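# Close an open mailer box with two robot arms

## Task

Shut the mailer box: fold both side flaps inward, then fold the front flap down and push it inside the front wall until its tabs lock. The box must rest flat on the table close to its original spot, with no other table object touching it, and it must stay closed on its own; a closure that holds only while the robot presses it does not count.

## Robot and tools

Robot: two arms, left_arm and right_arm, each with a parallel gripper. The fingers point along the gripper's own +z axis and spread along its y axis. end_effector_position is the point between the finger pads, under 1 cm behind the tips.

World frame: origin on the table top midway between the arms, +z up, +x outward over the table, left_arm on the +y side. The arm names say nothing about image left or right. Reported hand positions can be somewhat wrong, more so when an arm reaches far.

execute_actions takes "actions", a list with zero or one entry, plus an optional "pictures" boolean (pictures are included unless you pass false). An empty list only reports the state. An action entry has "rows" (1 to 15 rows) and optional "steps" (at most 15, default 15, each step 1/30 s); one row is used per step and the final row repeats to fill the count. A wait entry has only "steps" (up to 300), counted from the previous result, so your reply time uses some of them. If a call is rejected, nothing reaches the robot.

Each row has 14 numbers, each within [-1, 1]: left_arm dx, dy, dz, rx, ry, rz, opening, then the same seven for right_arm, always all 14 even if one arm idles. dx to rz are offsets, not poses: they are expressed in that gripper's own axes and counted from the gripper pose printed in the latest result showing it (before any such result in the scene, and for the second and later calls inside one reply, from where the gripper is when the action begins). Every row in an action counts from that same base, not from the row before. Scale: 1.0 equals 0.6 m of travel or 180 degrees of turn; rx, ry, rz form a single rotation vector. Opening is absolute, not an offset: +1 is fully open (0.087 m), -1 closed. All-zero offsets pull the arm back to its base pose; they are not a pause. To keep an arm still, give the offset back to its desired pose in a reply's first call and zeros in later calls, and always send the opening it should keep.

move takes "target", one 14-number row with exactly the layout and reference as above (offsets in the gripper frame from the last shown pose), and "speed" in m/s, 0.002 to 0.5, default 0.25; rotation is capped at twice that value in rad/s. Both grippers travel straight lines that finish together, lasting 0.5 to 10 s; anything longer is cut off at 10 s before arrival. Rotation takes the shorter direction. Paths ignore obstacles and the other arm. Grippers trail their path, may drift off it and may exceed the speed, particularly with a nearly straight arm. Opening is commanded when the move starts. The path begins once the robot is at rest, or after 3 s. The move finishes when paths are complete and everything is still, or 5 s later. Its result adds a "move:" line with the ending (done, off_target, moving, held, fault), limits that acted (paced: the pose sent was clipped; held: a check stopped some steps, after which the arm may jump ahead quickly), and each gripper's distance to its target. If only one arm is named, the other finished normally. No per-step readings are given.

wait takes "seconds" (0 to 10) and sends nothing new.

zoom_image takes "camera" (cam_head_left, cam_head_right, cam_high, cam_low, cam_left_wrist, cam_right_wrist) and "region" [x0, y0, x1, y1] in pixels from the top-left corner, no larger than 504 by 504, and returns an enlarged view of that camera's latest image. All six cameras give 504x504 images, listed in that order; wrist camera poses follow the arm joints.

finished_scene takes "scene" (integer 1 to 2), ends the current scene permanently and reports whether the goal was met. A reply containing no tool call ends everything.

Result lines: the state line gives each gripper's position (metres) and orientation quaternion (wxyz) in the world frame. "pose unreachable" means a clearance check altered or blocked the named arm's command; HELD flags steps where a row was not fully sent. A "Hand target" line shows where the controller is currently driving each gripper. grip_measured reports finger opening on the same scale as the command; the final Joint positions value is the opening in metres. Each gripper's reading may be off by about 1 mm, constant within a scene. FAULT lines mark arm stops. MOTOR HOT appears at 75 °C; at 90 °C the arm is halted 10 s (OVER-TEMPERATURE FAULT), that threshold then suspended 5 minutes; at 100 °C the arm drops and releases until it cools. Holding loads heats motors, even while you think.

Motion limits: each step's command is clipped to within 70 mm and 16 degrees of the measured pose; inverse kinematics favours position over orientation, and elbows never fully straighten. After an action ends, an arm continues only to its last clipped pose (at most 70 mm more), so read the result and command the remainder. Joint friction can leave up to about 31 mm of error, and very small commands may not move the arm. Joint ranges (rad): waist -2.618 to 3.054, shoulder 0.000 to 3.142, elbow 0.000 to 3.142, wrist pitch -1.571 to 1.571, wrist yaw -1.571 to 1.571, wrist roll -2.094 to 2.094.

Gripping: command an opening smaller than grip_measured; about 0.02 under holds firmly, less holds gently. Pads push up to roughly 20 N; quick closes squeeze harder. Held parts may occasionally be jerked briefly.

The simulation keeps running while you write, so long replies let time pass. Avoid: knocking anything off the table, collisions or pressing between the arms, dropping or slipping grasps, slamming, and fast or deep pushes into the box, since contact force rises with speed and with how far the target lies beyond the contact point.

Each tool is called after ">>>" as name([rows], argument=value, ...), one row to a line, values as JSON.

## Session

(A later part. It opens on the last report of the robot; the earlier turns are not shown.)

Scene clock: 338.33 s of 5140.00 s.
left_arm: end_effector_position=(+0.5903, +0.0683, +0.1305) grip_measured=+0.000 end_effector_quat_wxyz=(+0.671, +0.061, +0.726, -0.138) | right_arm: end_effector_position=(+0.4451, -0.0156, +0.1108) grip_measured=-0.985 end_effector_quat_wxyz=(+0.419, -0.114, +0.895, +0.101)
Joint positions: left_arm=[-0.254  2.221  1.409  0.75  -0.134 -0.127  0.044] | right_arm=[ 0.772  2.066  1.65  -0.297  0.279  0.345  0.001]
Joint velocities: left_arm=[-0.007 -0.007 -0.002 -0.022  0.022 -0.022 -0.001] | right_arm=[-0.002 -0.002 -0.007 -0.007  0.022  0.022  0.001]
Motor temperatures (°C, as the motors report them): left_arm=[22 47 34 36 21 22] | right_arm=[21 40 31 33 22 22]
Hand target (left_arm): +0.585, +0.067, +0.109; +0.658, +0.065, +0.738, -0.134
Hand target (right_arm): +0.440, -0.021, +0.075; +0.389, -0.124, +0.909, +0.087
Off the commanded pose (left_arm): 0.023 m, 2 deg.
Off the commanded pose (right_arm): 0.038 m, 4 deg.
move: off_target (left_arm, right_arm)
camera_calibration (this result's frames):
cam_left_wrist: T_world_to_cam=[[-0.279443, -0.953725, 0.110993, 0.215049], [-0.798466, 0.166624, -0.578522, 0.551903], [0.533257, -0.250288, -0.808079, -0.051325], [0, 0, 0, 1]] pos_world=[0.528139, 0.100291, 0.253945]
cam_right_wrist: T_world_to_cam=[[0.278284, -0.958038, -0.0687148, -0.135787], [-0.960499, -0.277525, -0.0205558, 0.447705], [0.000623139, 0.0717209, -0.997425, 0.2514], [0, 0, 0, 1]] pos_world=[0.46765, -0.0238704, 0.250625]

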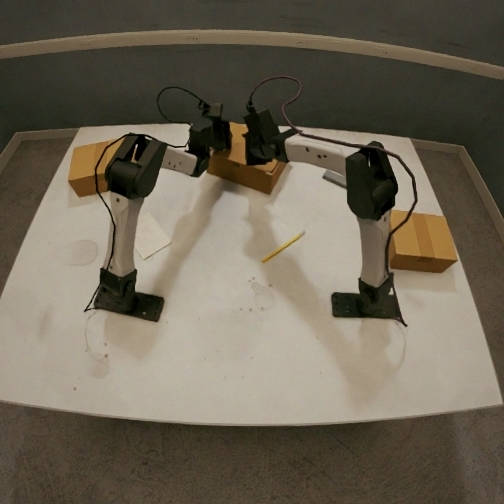

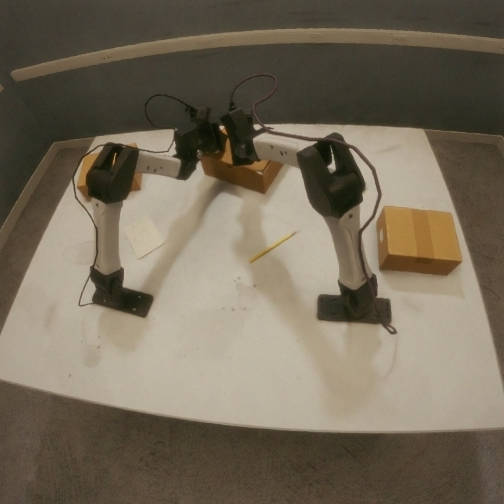

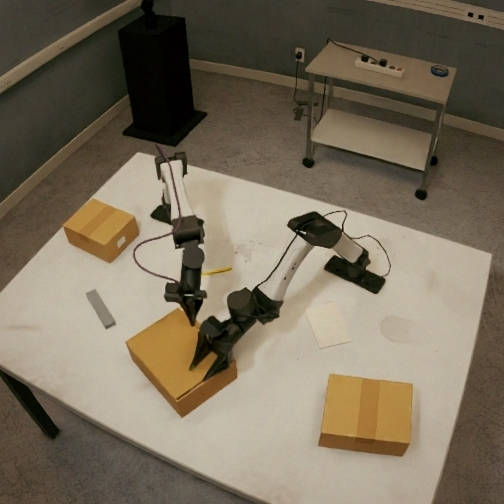

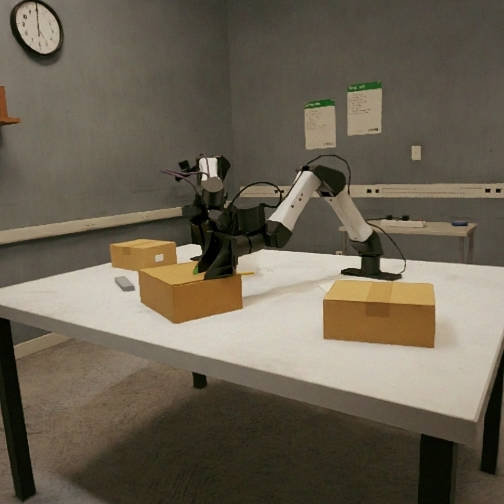

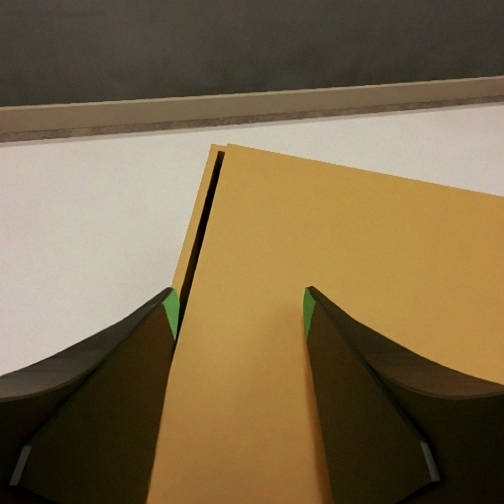

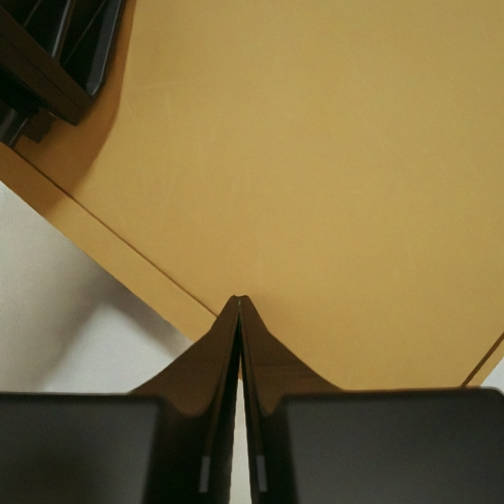

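>>> move(target=[0.08,0,0,0,0,0,0, 0.08,0,0.08,0,0,0,-1], speed=0.05)

>>> move(target=[-0.04,0,0,0,0,0,0, -0.04,0,-0.04,0,0,0,-1], speed=0.04)

Scene clock: 342.70 s of 5140.00 s.
left_arm: end_effector_position=(+0.5948, +0.0679, +0.1322) grip_measured=+0.000 end_effector_quat_wxyz=(+0.708, +0.049, +0.689, -0.146) | right_arm: end_effector_position=(+0.4632, -0.0038, +0.1092) grip_measured=-0.985 end_effector_quat_wxyz=(+0.472, -0.096, +0.867, +0.128)
Joint positions: left_arm=[-0.255  2.275  1.385  0.937 -0.148 -0.126  0.044] | right_arm=[ 0.772  2.079  1.566 -0.064  0.298  0.345  0.001]
Joint velocities: left_arm=[-0.012 -0.007 -0.002  0.022 -0.022  0.022 -0.   ] | right_arm=[-0.007  0.002  0.002  0.007 -0.022  0.066  0.   ]
Motor temperatures (°C, as the motors report them): left_arm=[22 47 34 36 21 22] | right_arm=[21 39 30 33 22 22]
Hand target (left_arm): +0.584, +0.064, +0.084; +0.671, +0.061, +0.726, -0.138
Hand target (right_arm): +0.447, -0.011, +0.047; +0.419, -0.114, +0.895, +0.101
Off the commanded pose (left_arm): 0.050 m, 6 deg.
Off the commanded pose (right_arm): 0.067 m, 8 deg.
move: off_target (left_arm, right_arm)
camera_calibration (this result's frames):
cam_left_wrist: T_world_to_cam=[[-0.279077, -0.952221, 0.124059, 0.213766], [-0.73896, 0.130457, -0.660998, 0.534478], [0.613232, -0.276144, -0.740061, -0.107264], [0, 0, 0, 1]] pos_world=[0.520393, 0.104206, 0.247388]
cam_right_wrist: T_world_to_cam=[[0.274099, -0.954562, -0.116963, -0.122428], [-0.955354, -0.256319, -0.146967, 0.479819], [0.11031, 0.152025, -0.982202, 0.196741], [0, 0, 0, 1]] pos_world=[0.470253, -0.023788, 0.249437]

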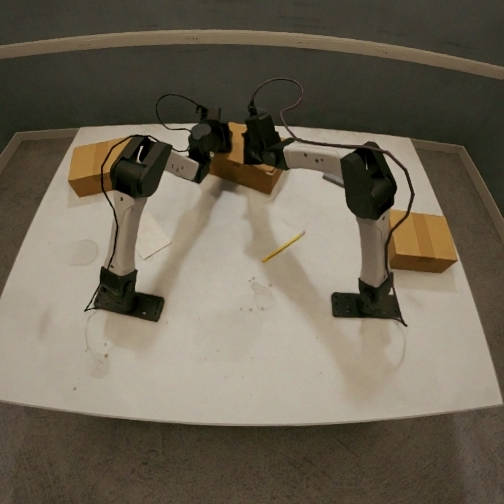

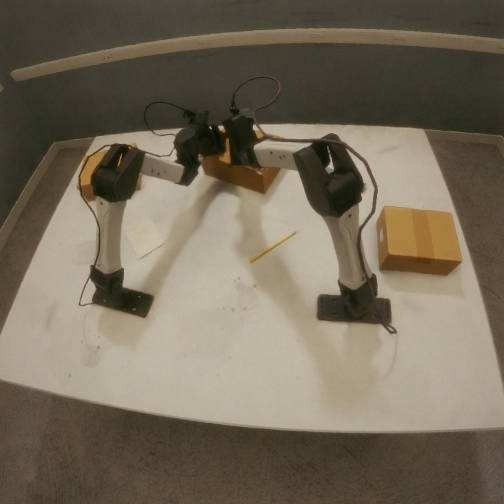

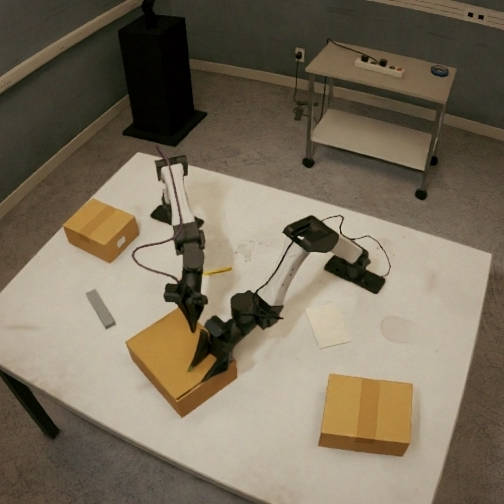

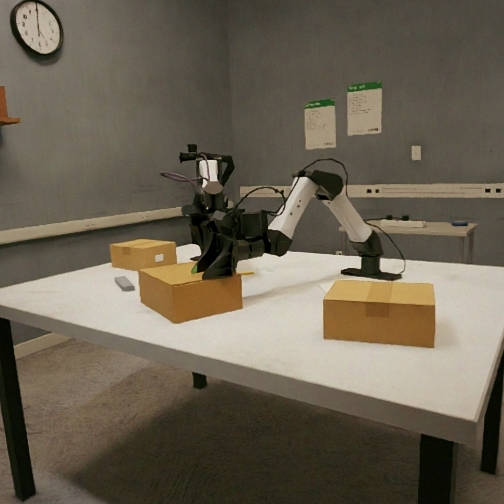

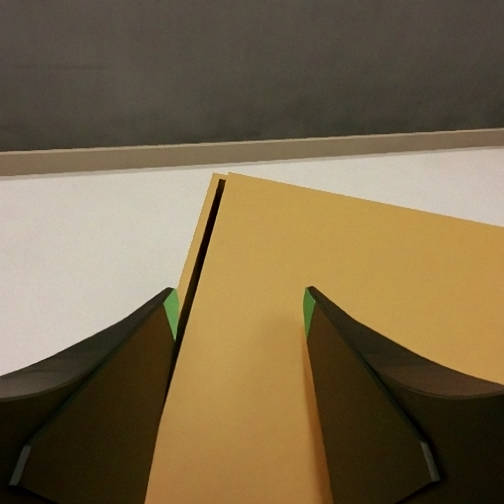

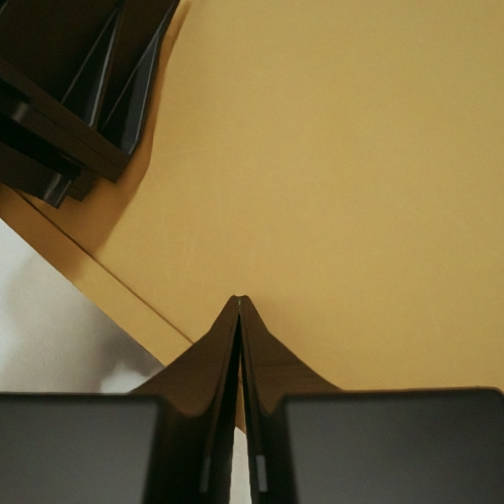

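Scene clock: 343.90 s of 5140.00 s.
left_arm: end_effector_position=(+0.5923, +0.0689, +0.1561) grip_measured=+0.000 end_effector_quat_wxyz=(+0.713, +0.049, +0.683, -0.148) | right_arm: end_effector_position=(+0.4551, -0.0111, +0.1212) grip_measured=-0.985 end_effector_quat_wxyz=(+0.462, -0.099, +0.873, +0.121)
Joint positions: left_arm=[-0.255  2.221  1.385  0.899 -0.147 -0.125  0.044] | right_arm=[ 0.772  2.039  1.577 -0.144  0.298  0.345  0.001]
Joint velocities: left_arm=[-0.002 -0.012 -0.007 -0.022  0.066  0.022 -0.001] | right_arm=[ 0.007 -0.007 -0.002 -0.11   0.095  0.066 -0.   ]
Motor temperatures (°C, as the motors report them): left_arm=[22 47 34 36 21 22] | right_arm=[21 40 31 33 22 22]
Hand target (left_arm): +0.595, +0.072, +0.156; +0.708, +0.049, +0.689, -0.146
Hand target (right_arm): +0.457, -0.011, +0.142; +0.472, -0.096, +0.867, +0.129
Off the commanded pose (left_arm): 0.003 m, 1 deg.
Off the commanded pose (right_arm): 0.021 m, 2 deg.
move: off_target (right_arm)
camera_calibration (this result's frames):
cam_left_wrist: T_world_to_cam=[[-0.281986, -0.951137, 0.125784, 0.212362], [-0.728988, 0.127175, -0.672609, 0.544443], [0.623747, -0.281361, -0.72923, -0.095318], [0, 0, 0, 1]] pos_world=[0.51623, 0.105927, 0.269977]
cam_right_wrist: T_world_to_cam=[[0.271446, -0.956771, -0.104433, -0.12609], [-0.958289, -0.258591, -0.121709, 0.470239], [0.089442, 0.133114, -0.987057, 0.220468], [0, 0, 0, 1]] pos_world=[0.465132, -0.0283871, 0.261679]

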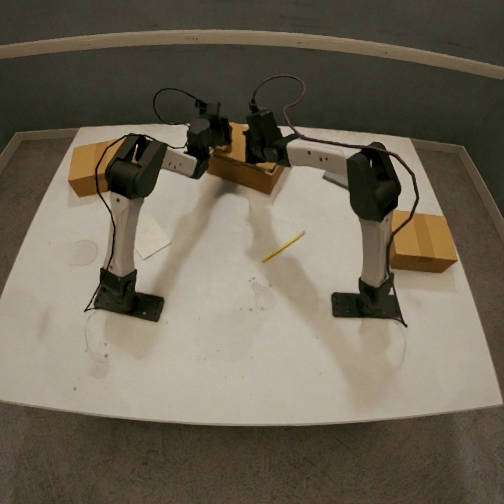

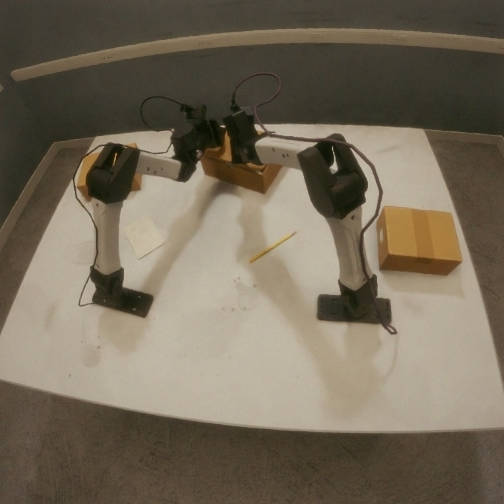

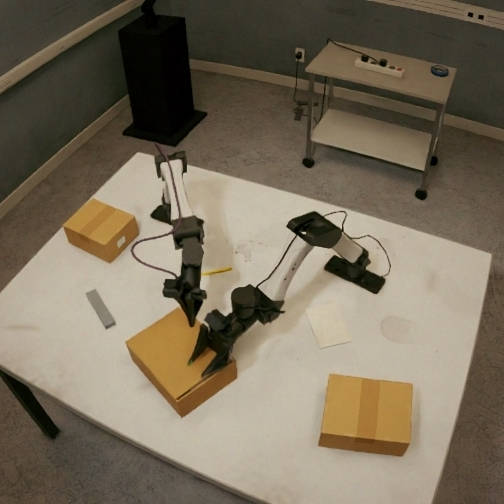

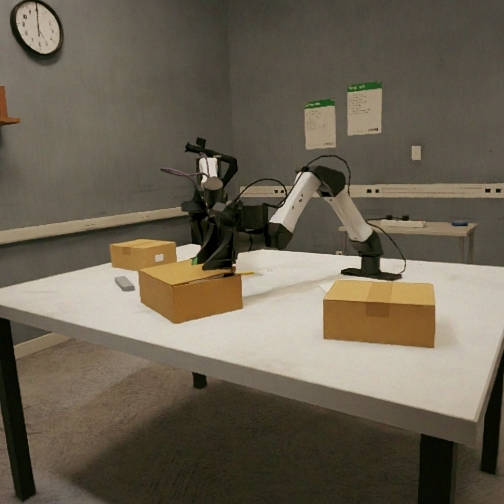

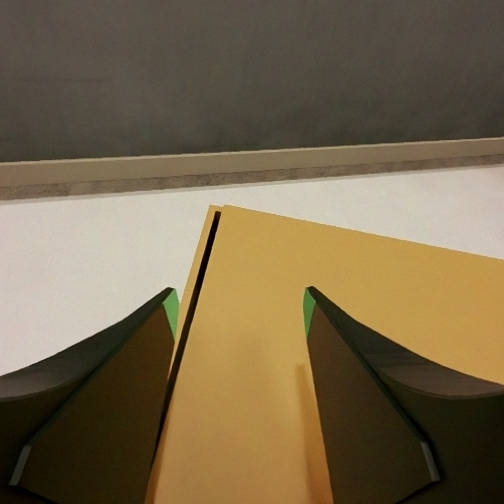

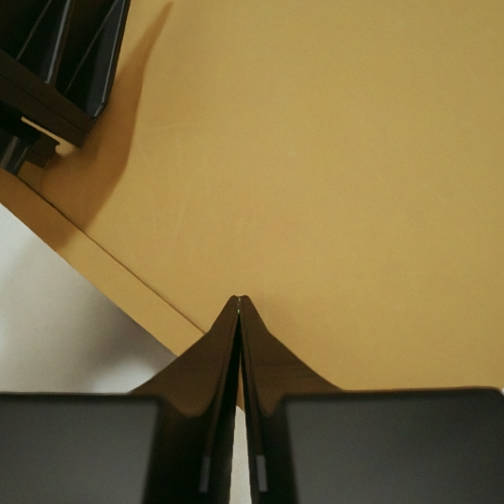

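>>> move(target=[0,0,0,0,0,0,0, -0.045,0,-0.04,0,0,0,-1], speed=0.04)

>>> zoom_image(camera="cam_low", region=[100,220,300,340])

Scene clock: 346.70 s of 5140.00 s.
left_arm: end_effector_position=(+0.5922, +0.0688, +0.1556) grip_measured=+0.000 end_effector_quat_wxyz=(+0.713, +0.049, +0.684, -0.148) | right_arm: end_effector_position=(+0.4485, -0.0170, +0.1358) grip_measured=-0.985 end_effector_quat_wxyz=(+0.450, -0.102, +0.880, +0.113)
Joint positions: left_arm=[-0.255  2.221  1.385  0.897 -0.146 -0.125  0.044] | right_arm=[ 0.772  2.013  1.621 -0.247  0.298  0.345  0.001]
Joint velocities: left_arm=[-0.007 -0.007 -0.022  0.037 -0.066 -0.037 -0.001] | right_arm=[ 0.017 -0.017  0.007 -0.051  0.007  0.007 -0.   ]
Motor temperatures (°C, as the motors report them): left_arm=[22 48 34 36 21 22] | right_arm=[21 40 31 33 22 22]
Hand target (left_arm): +0.592, +0.069, +0.156; +0.713, +0.049, +0.683, -0.149
Hand target (right_arm): +0.451, -0.017, +0.156; +0.462, -0.099, +0.873, +0.121
Off the commanded pose (left_arm): 0.000 m, 0 deg.
Off the commanded pose (right_arm): 0.021 m, 2 deg.
move: off_target (right_arm)
camera_calibration (this result's frames):
cam_left_wrist: T_world_to_cam=[[-0.282131, -0.951131, 0.125506, 0.212491], [-0.730102, 0.127994, -0.671244, 0.544471], [0.622377, -0.281011, -0.730533, -0.0946477], [0, 0, 0, 1]] pos_world=[0.516376, 0.105821, 0.269661]
cam_right_wrist: T_world_to_cam=[[0.269034, -0.958916, -0.0900081, -0.129277], [-0.960941, -0.26095, -0.0921785, 0.46137], [0.0649038, 0.111292, -0.991666, 0.247481], [0, 0, 0, 1]] pos_world=[0.462067, -0.0311133, 0.276311]

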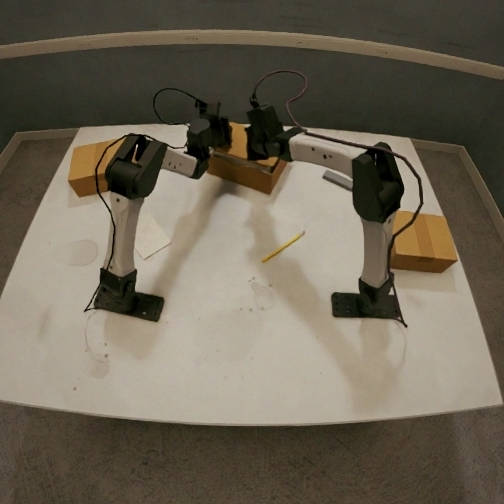

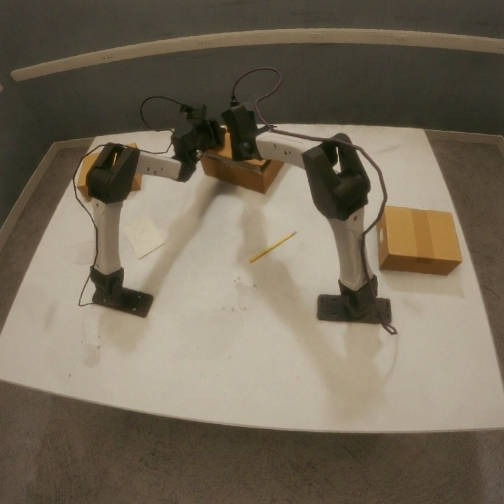

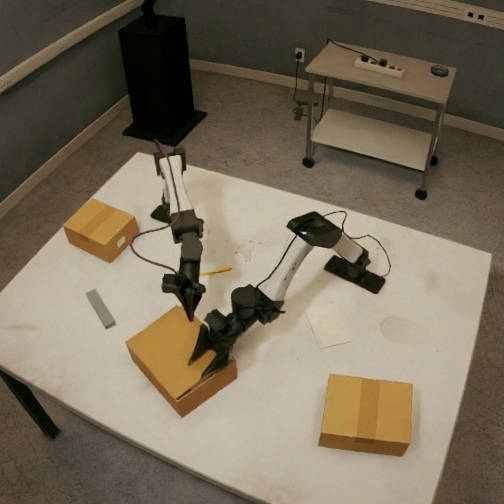

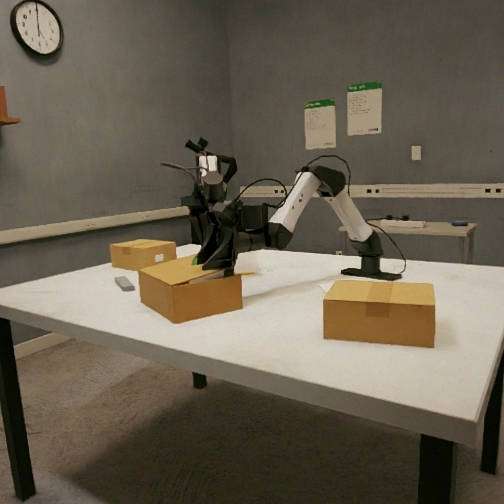

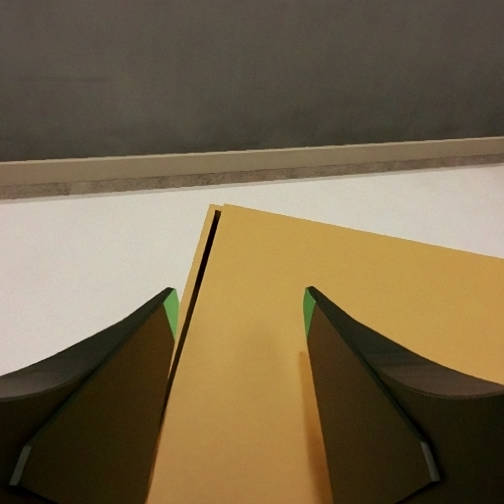

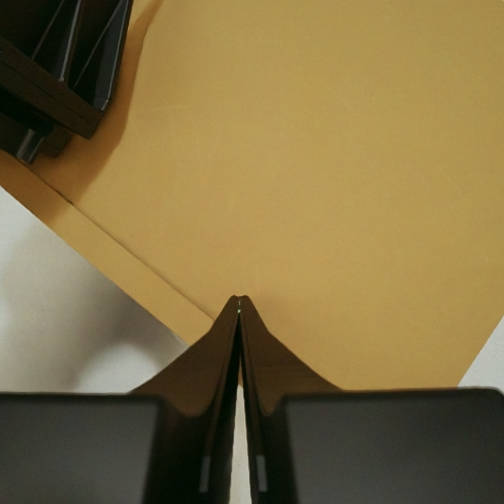

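Region (100, 220, 300, 340) of cam_low's 504x504 image, scaled by 2.520, with more detail than that image has; it fills the top 302 rows of this view, and the rest is white.

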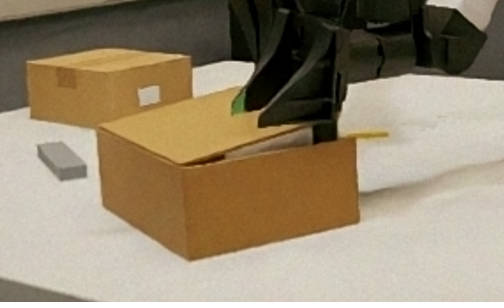

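>>> move(target=[0,0,0,0,0,0,-1, 0.02,-0.06,-0.02,0,0.12,0,-1], speed=0.06)

>>> move(target=[-0.04,-0.02,-0.1,0,0.28,0,-1, 0.03,0,0.09,0,0,0,-1], speed=0.08)

Scene clock: 354.33 s of 5140.00 s.
left_arm: end_effector_position=(+0.5922, +0.0688, +0.1556) grip_measured=-1.000 end_effector_quat_wxyz=(+0.713, +0.049, +0.684, -0.148) | right_arm: end_effector_position=(+0.4400, -0.0531, +0.1314) grip_measured=-0.985 end_effector_quat_wxyz=(+0.283, -0.118, +0.947, +0.096)
Joint positions: left_arm=[-0.255  2.221  1.385  0.897 -0.146 -0.125  0.   ] | right_arm=[ 0.665  2.174  2.049 -0.845  0.096  0.342  0.001]
Joint velocities: left_arm=[-0.012 -0.002 -0.007 -0.051 -0.037  0.095  0.   ] | right_arm=[-0.012  0.002  0.012  0.007 -0.007 -0.051 -0.   ]
Motor temperatures (°C, as the motors report them): left_arm=[22 49 35 36 21 22] | right_arm=[21 41 32 33 22 22]
Hand target (left_arm): +0.592, +0.069, +0.156; +0.713, +0.049, +0.684, -0.148
Hand target (right_arm): +0.442, -0.055, +0.130; +0.277, -0.121, +0.949, +0.095
Off the commanded pose (left_arm): 0.000 m, 0 deg.
Off the commanded pose (right_arm): 0.004 m, 1 deg.
After step 90, 1.07 s passed at rest.
move: done
camera_calibration (this result's frames):
cam_left_wrist: T_world_to_cam=[[-0.282131, -0.951131, 0.125506, 0.212491], [-0.730102, 0.127994, -0.671244, 0.544471], [0.622377, -0.281011, -0.730533, -0.0946477], [0, 0, 0, 1]] pos_world=[0.516376, 0.105821, 0.269661]
cam_right_wrist: T_world_to_cam=[[0.272496, -0.957436, -0.0952007, -0.162822], [-0.920194, -0.288235, 0.264885, 0.37705], [-0.28105, 0.0154232, -0.959569, 0.390626], [0, 0, 0, 1]] pos_world=[0.501113, -0.0532373, 0.259457]

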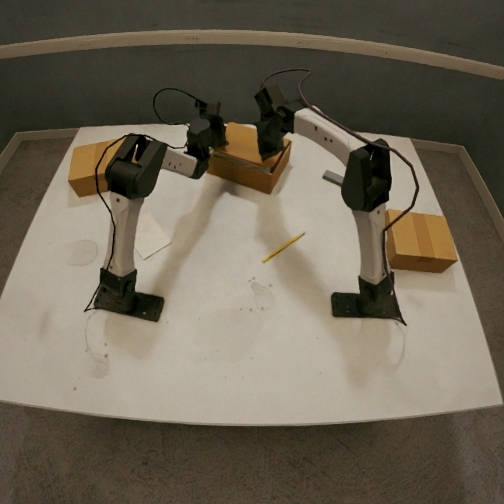

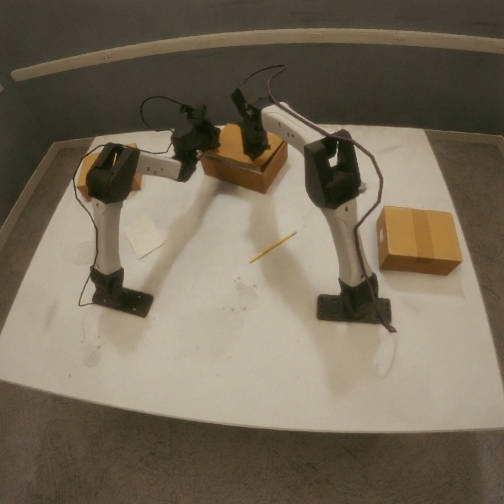

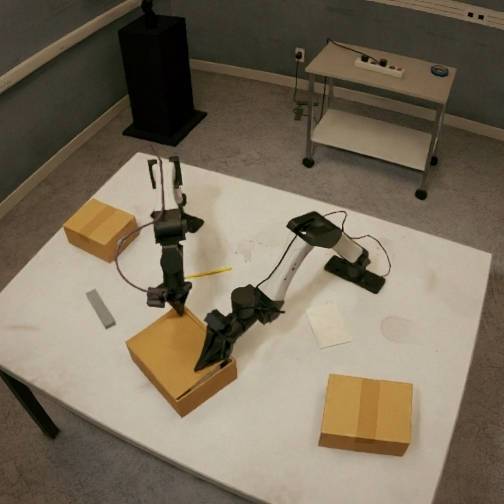

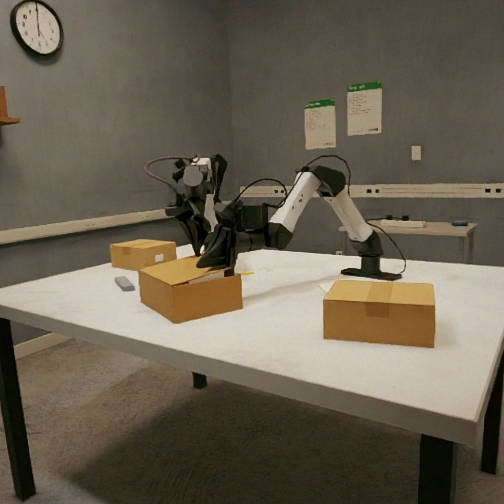

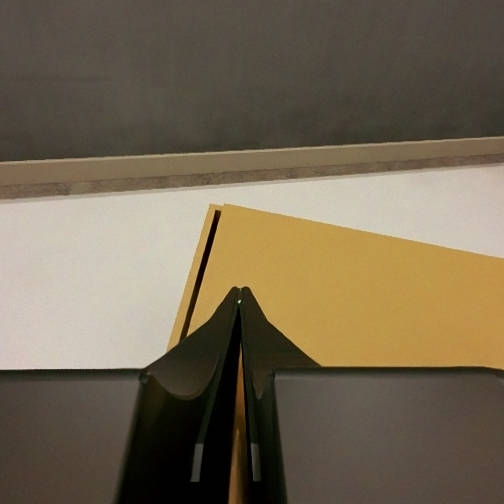

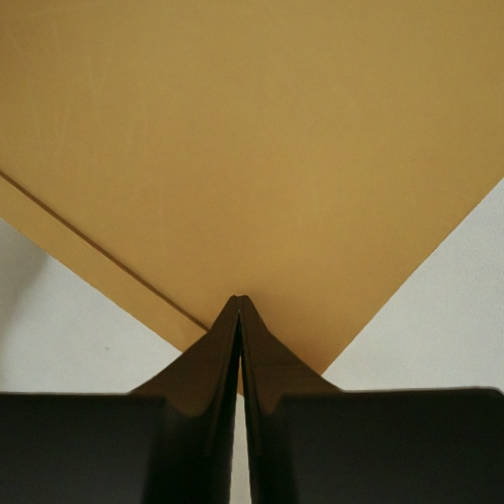

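Scene clock: 360.43 s of 5140.00 s.
left_arm: end_effector_position=(+0.5304, +0.0724, +0.1888) grip_measured=-1.000 end_effector_quat_wxyz=(+0.370, +0.112, +0.914, -0.125) | right_arm: end_effector_position=(+0.4482, -0.0473, +0.1094) grip_measured=-0.985 end_effector_quat_wxyz=(+0.291, -0.117, +0.944, +0.100)
Joint positions: left_arm=[-0.237  2.271  2.338 -0.836  0.03  -0.174  0.   ] | right_arm=[ 0.665  2.194  1.985 -0.743  0.096  0.342  0.001]
Joint velocities: left_arm=[ 0.002 -0.007 -0.002 -0.037 -0.022  0.022  0.   ] | right_arm=[ 0.002 -0.012 -0.007 -0.007  0.051  0.007 -0.   ]
Motor temperatures (°C, as the motors report them): left_arm=[22 49 35 35 21 22] | right_arm=[21 41 32 33 22 22]
Hand target (left_arm): +0.530, +0.077, +0.178; +0.353, +0.109, +0.921, -0.121
Hand target (right_arm): +0.452, -0.044, +0.078; +0.282, -0.118, +0.947, +0.096
Off the commanded pose (left_arm): 0.012 m, 3 deg.
Off the commanded pose (right_arm): 0.033 m, 1 deg.
move: off_target (left_arm, right_arm)
camera_calibration (this result's frames):
cam_left_wrist: T_world_to_cam=[[-0.304198, -0.94183, 0.142901, 0.202033], [-0.943039, 0.318944, 0.0946156, 0.475738], [-0.134689, -0.105979, -0.985204, 0.405989], [0, 0, 0, 1]] pos_world=[0.56478, 0.0815732, 0.3261]
cam_right_wrist: T_world_to_cam=[[0.27396, -0.956391, -0.101305, -0.161515], [-0.924017, -0.290962, 0.248059, 0.395459], [-0.266717, 0.0256488, -0.963433, 0.366205], [0, 0, 0, 1]] pos_world=[0.507333, -0.0488003, 0.238354]

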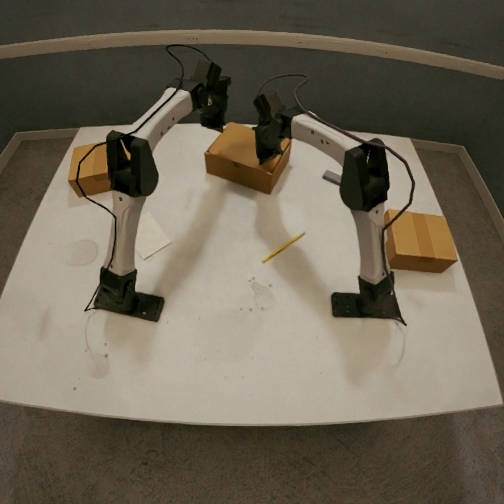

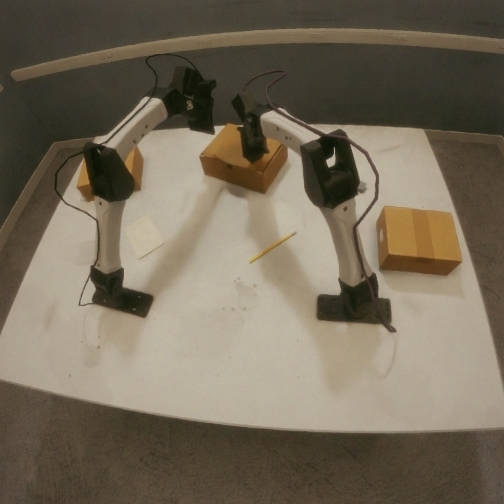

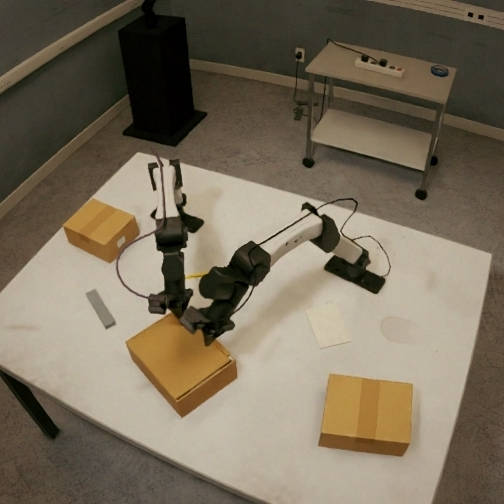

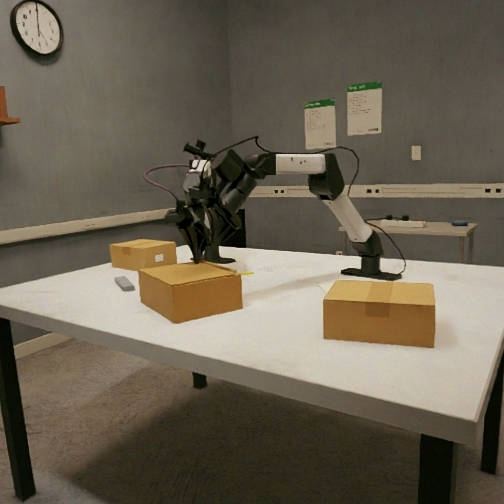

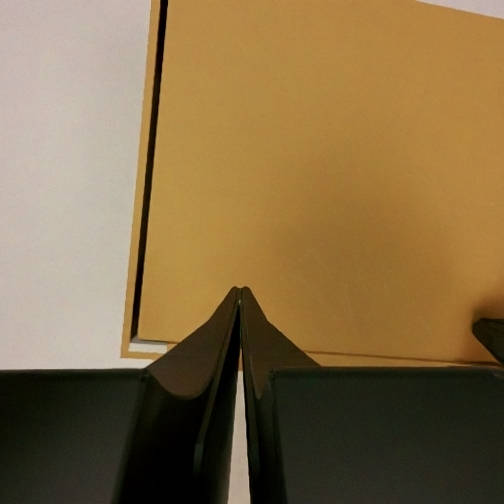

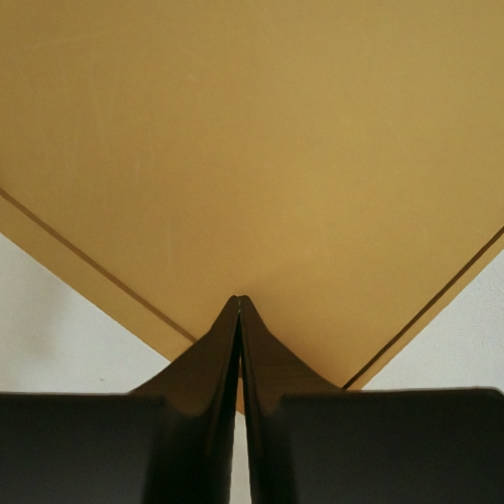

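>>> zoom_image(camera="cam_low", region=[130,250,260,330])

>>> zoom_image(camera="cam_head_right", region=[190,120,300,200])

>>> move(target=[0.19,0,0.11,0,0,0,-1, 0.06,0,0.1,0,0,0,-1], speed=0.06)

Region (130, 250, 260, 330) of cam_low's 504x504 image, scaled by 3.877, with more detail than that image has; it fills the top 310 rows of this view, and the rest is white.

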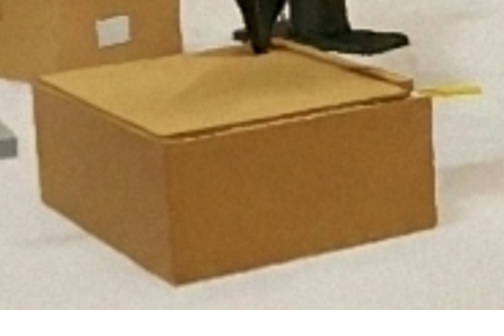

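Region (190, 120, 300, 200) of cam_head_right's 504x504 image, scaled by 4.582, with more detail than that image has; it fills the top 367 rows of this view, and the rest is white.

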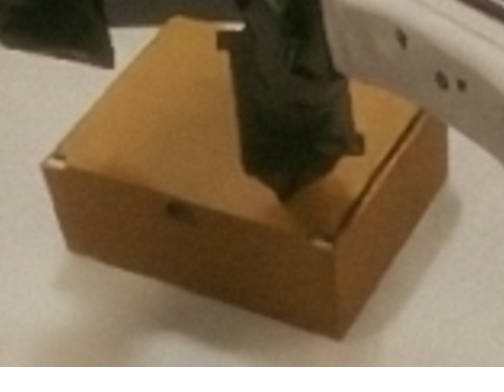

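Scene clock: 366.20 s of 5140.00 s.
left_arm: end_effector_position=(+0.5121, +0.0717, +0.1242) grip_measured=-1.000 end_effector_quat_wxyz=(+0.429, +0.100, +0.888, -0.130) | right_arm: end_effector_position=(+0.4481, -0.0472, +0.1066) grip_measured=-0.985 end_effector_quat_wxyz=(+0.320, -0.114, +0.934, +0.111)
Joint positions: left_arm=[-0.264  2.045  1.637 -0.233 -0.02  -0.198  0.   ] | right_arm=[ 0.669  2.128  1.839 -0.597  0.106  0.342  0.001]
Joint velocities: left_arm=[ 0.002 -0.007  0.007 -0.095  0.007  0.081  0.   ] | right_arm=[-0.007 -0.007  0.002 -0.037  0.022 -0.051 -0.   ]
Motor temperatures (°C, as the motors report them): left_arm=[22 49 35 35 21 22] | right_arm=[21 41 31 33 22 22]
Hand target (left_arm): +0.491, +0.066, +0.066; +0.370, +0.111, +0.914, -0.124
Hand target (right_arm): +0.444, -0.043, +0.044; +0.289, -0.117, +0.945, +0.099
Off the commanded pose (left_arm): 0.065 m, 8 deg.
Off the commanded pose (right_arm): 0.067 m, 4 deg.
After step 90, 0.30 s passed at rest.
move: off_target (left_arm, right_arm)
camera_calibration (this result's frames):
cam_left_wrist: T_world_to_cam=[[-0.297529, -0.944084, 0.142061, 0.201883], [-0.954662, 0.295731, -0.0341041, 0.488429], [-0.00981478, -0.145767, -0.98927, 0.279242], [0, 0, 0, 1]] pos_world=[0.529092, 0.0868554, 0.264223]
cam_right_wrist: T_world_to_cam=[[0.277723, -0.953738, -0.11513, -0.161713], [-0.937413, -0.295254, 0.184613, 0.408691], [-0.210065, 0.0566527, -0.976045, 0.340886], [0, 0, 0, 1]] pos_world=[0.499632, -0.0528758, 0.238652]

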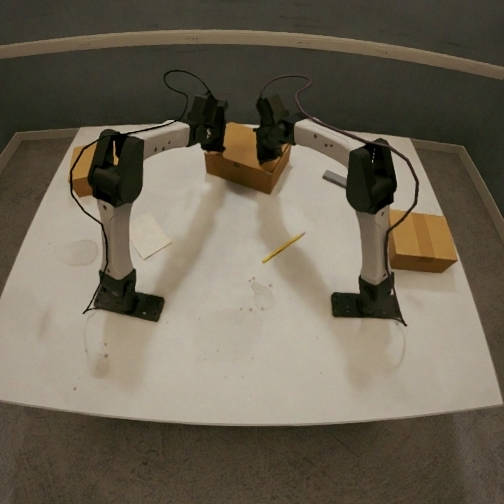

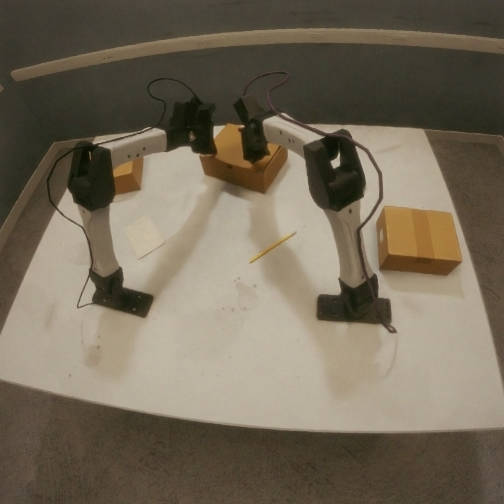

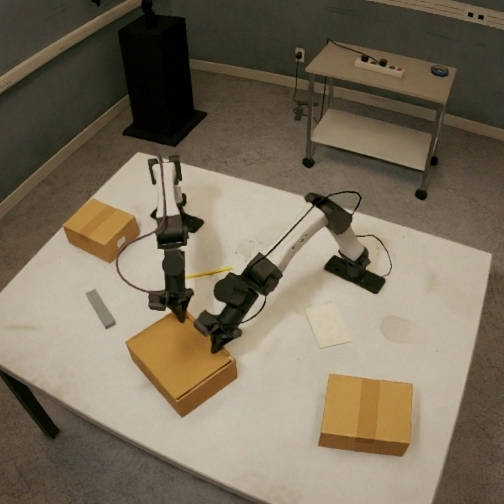

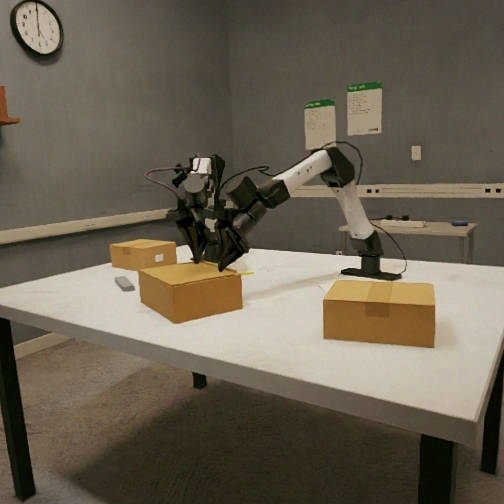

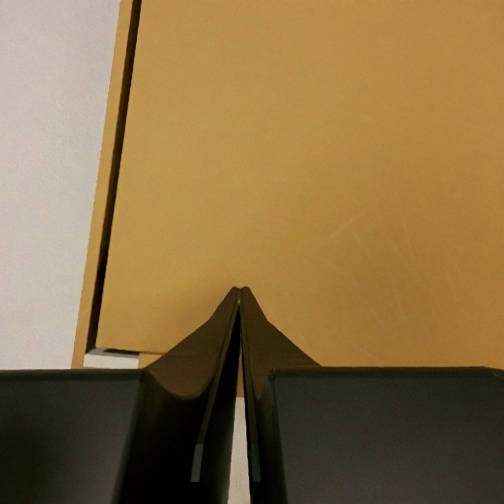

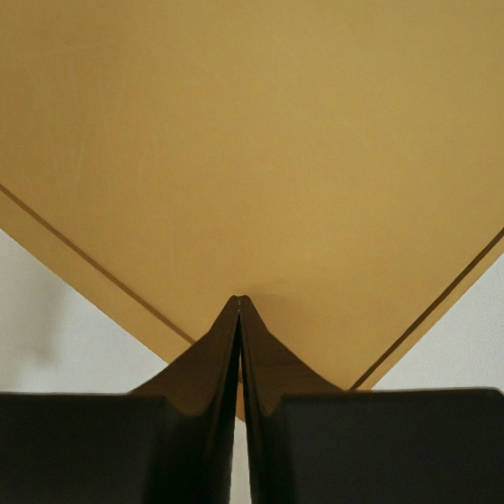

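Went 3 mm lower. Lift to test.

>>> move(target=[-0.03,0,-0.025,0,0,0,-1, -0.04,0,-0.06,0,0,0,-1], speed=0.04)

>>> zoom_image(camera="cam_low", region=[130,230,260,330])

Scene clock: 369.23 s of 5140.00 s.
left_arm: end_effector_position=(+0.5143, +0.0706, +0.1464) grip_measured=-1.000 end_effector_quat_wxyz=(+0.438, +0.099, +0.884, -0.133) | right_arm: end_effector_position=(+0.4421, -0.0515, +0.1348) grip_measured=-0.985 end_effector_quat_wxyz=(+0.311, -0.115, +0.937, +0.106)
Joint positions: left_arm=[-0.265  2.03   1.689 -0.28  -0.021 -0.198  0.   ] | right_arm=[ 0.669  2.119  1.947 -0.737  0.106  0.342  0.001]
Joint velocities: left_arm=[ 0.002  0.002 -0.007  0.022 -0.007  0.022  0.   ] | right_arm=[-0.002 -0.012  0.007  0.037  0.007  0.037 -0.   ]
Motor temperatures (°C, as the motors report them): left_arm=[22 49 35 35 21 22] | right_arm=[21 40 31 34 22 22]
Hand target (left_arm): +0.512, +0.075, +0.147; +0.429, +0.100, +0.888, -0.130
Hand target (right_arm): +0.445, -0.054, +0.149; +0.320, -0.114, +0.934, +0.111
Off the commanded pose (left_arm): 0.005 m, 1 deg.
Off the commanded pose (right_arm): 0.015 m, 1 deg.
move: off_target (right_arm)
camera_calibration (this result's frames):
cam_left_wrist: T_world_to_cam=[[-0.299785, -0.943002, 0.144484, 0.199056], [-0.953966, 0.294915, -0.0545295, 0.494227], [0.00881096, -0.15418, -0.988004, 0.291944], [0, 0, 0, 1]] pos_world=[0.528577, 0.0869675, 0.286632]
cam_right_wrist: T_world_to_cam=[[0.275687, -0.955201, -0.107642, -0.161095], [-0.933848, -0.29269, 0.205573, 0.392322], [-0.227869, 0.0438473, -0.972704, 0.374175], [0, 0, 0, 1]] pos_world=[0.496044, -0.0554559, 0.26597]

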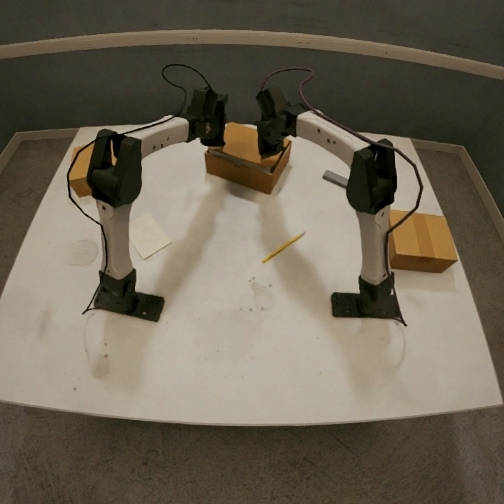

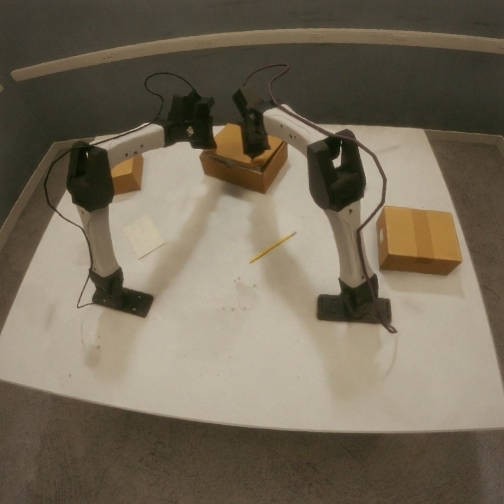

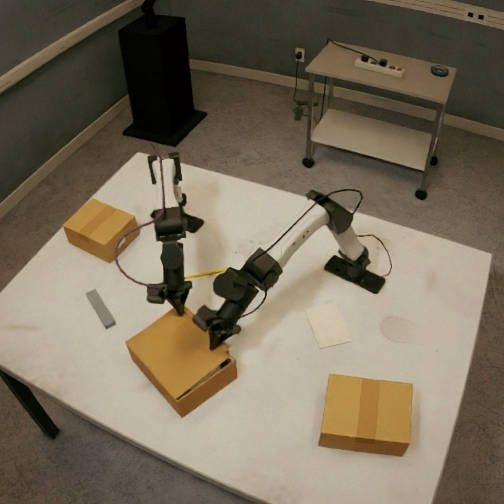

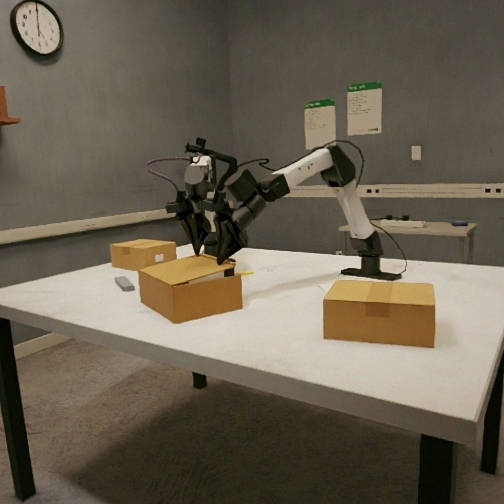

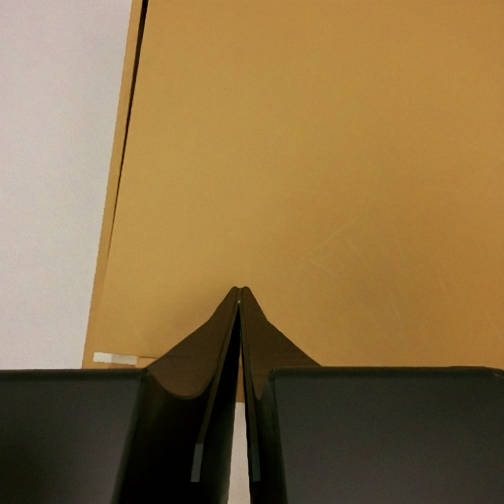

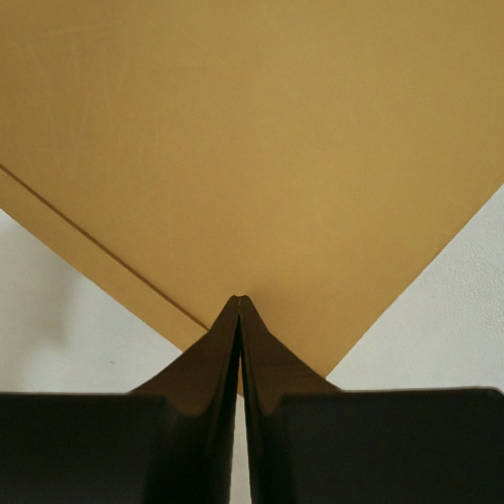

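Region (130, 230, 260, 330) of cam_low's 504x504 image, scaled by 3.877, with more detail than that image has; it fills the top 388 rows of this view, and the rest is white.

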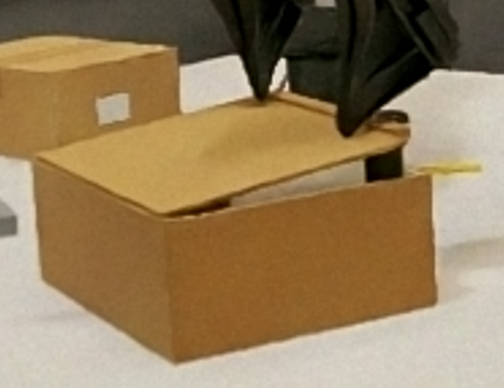

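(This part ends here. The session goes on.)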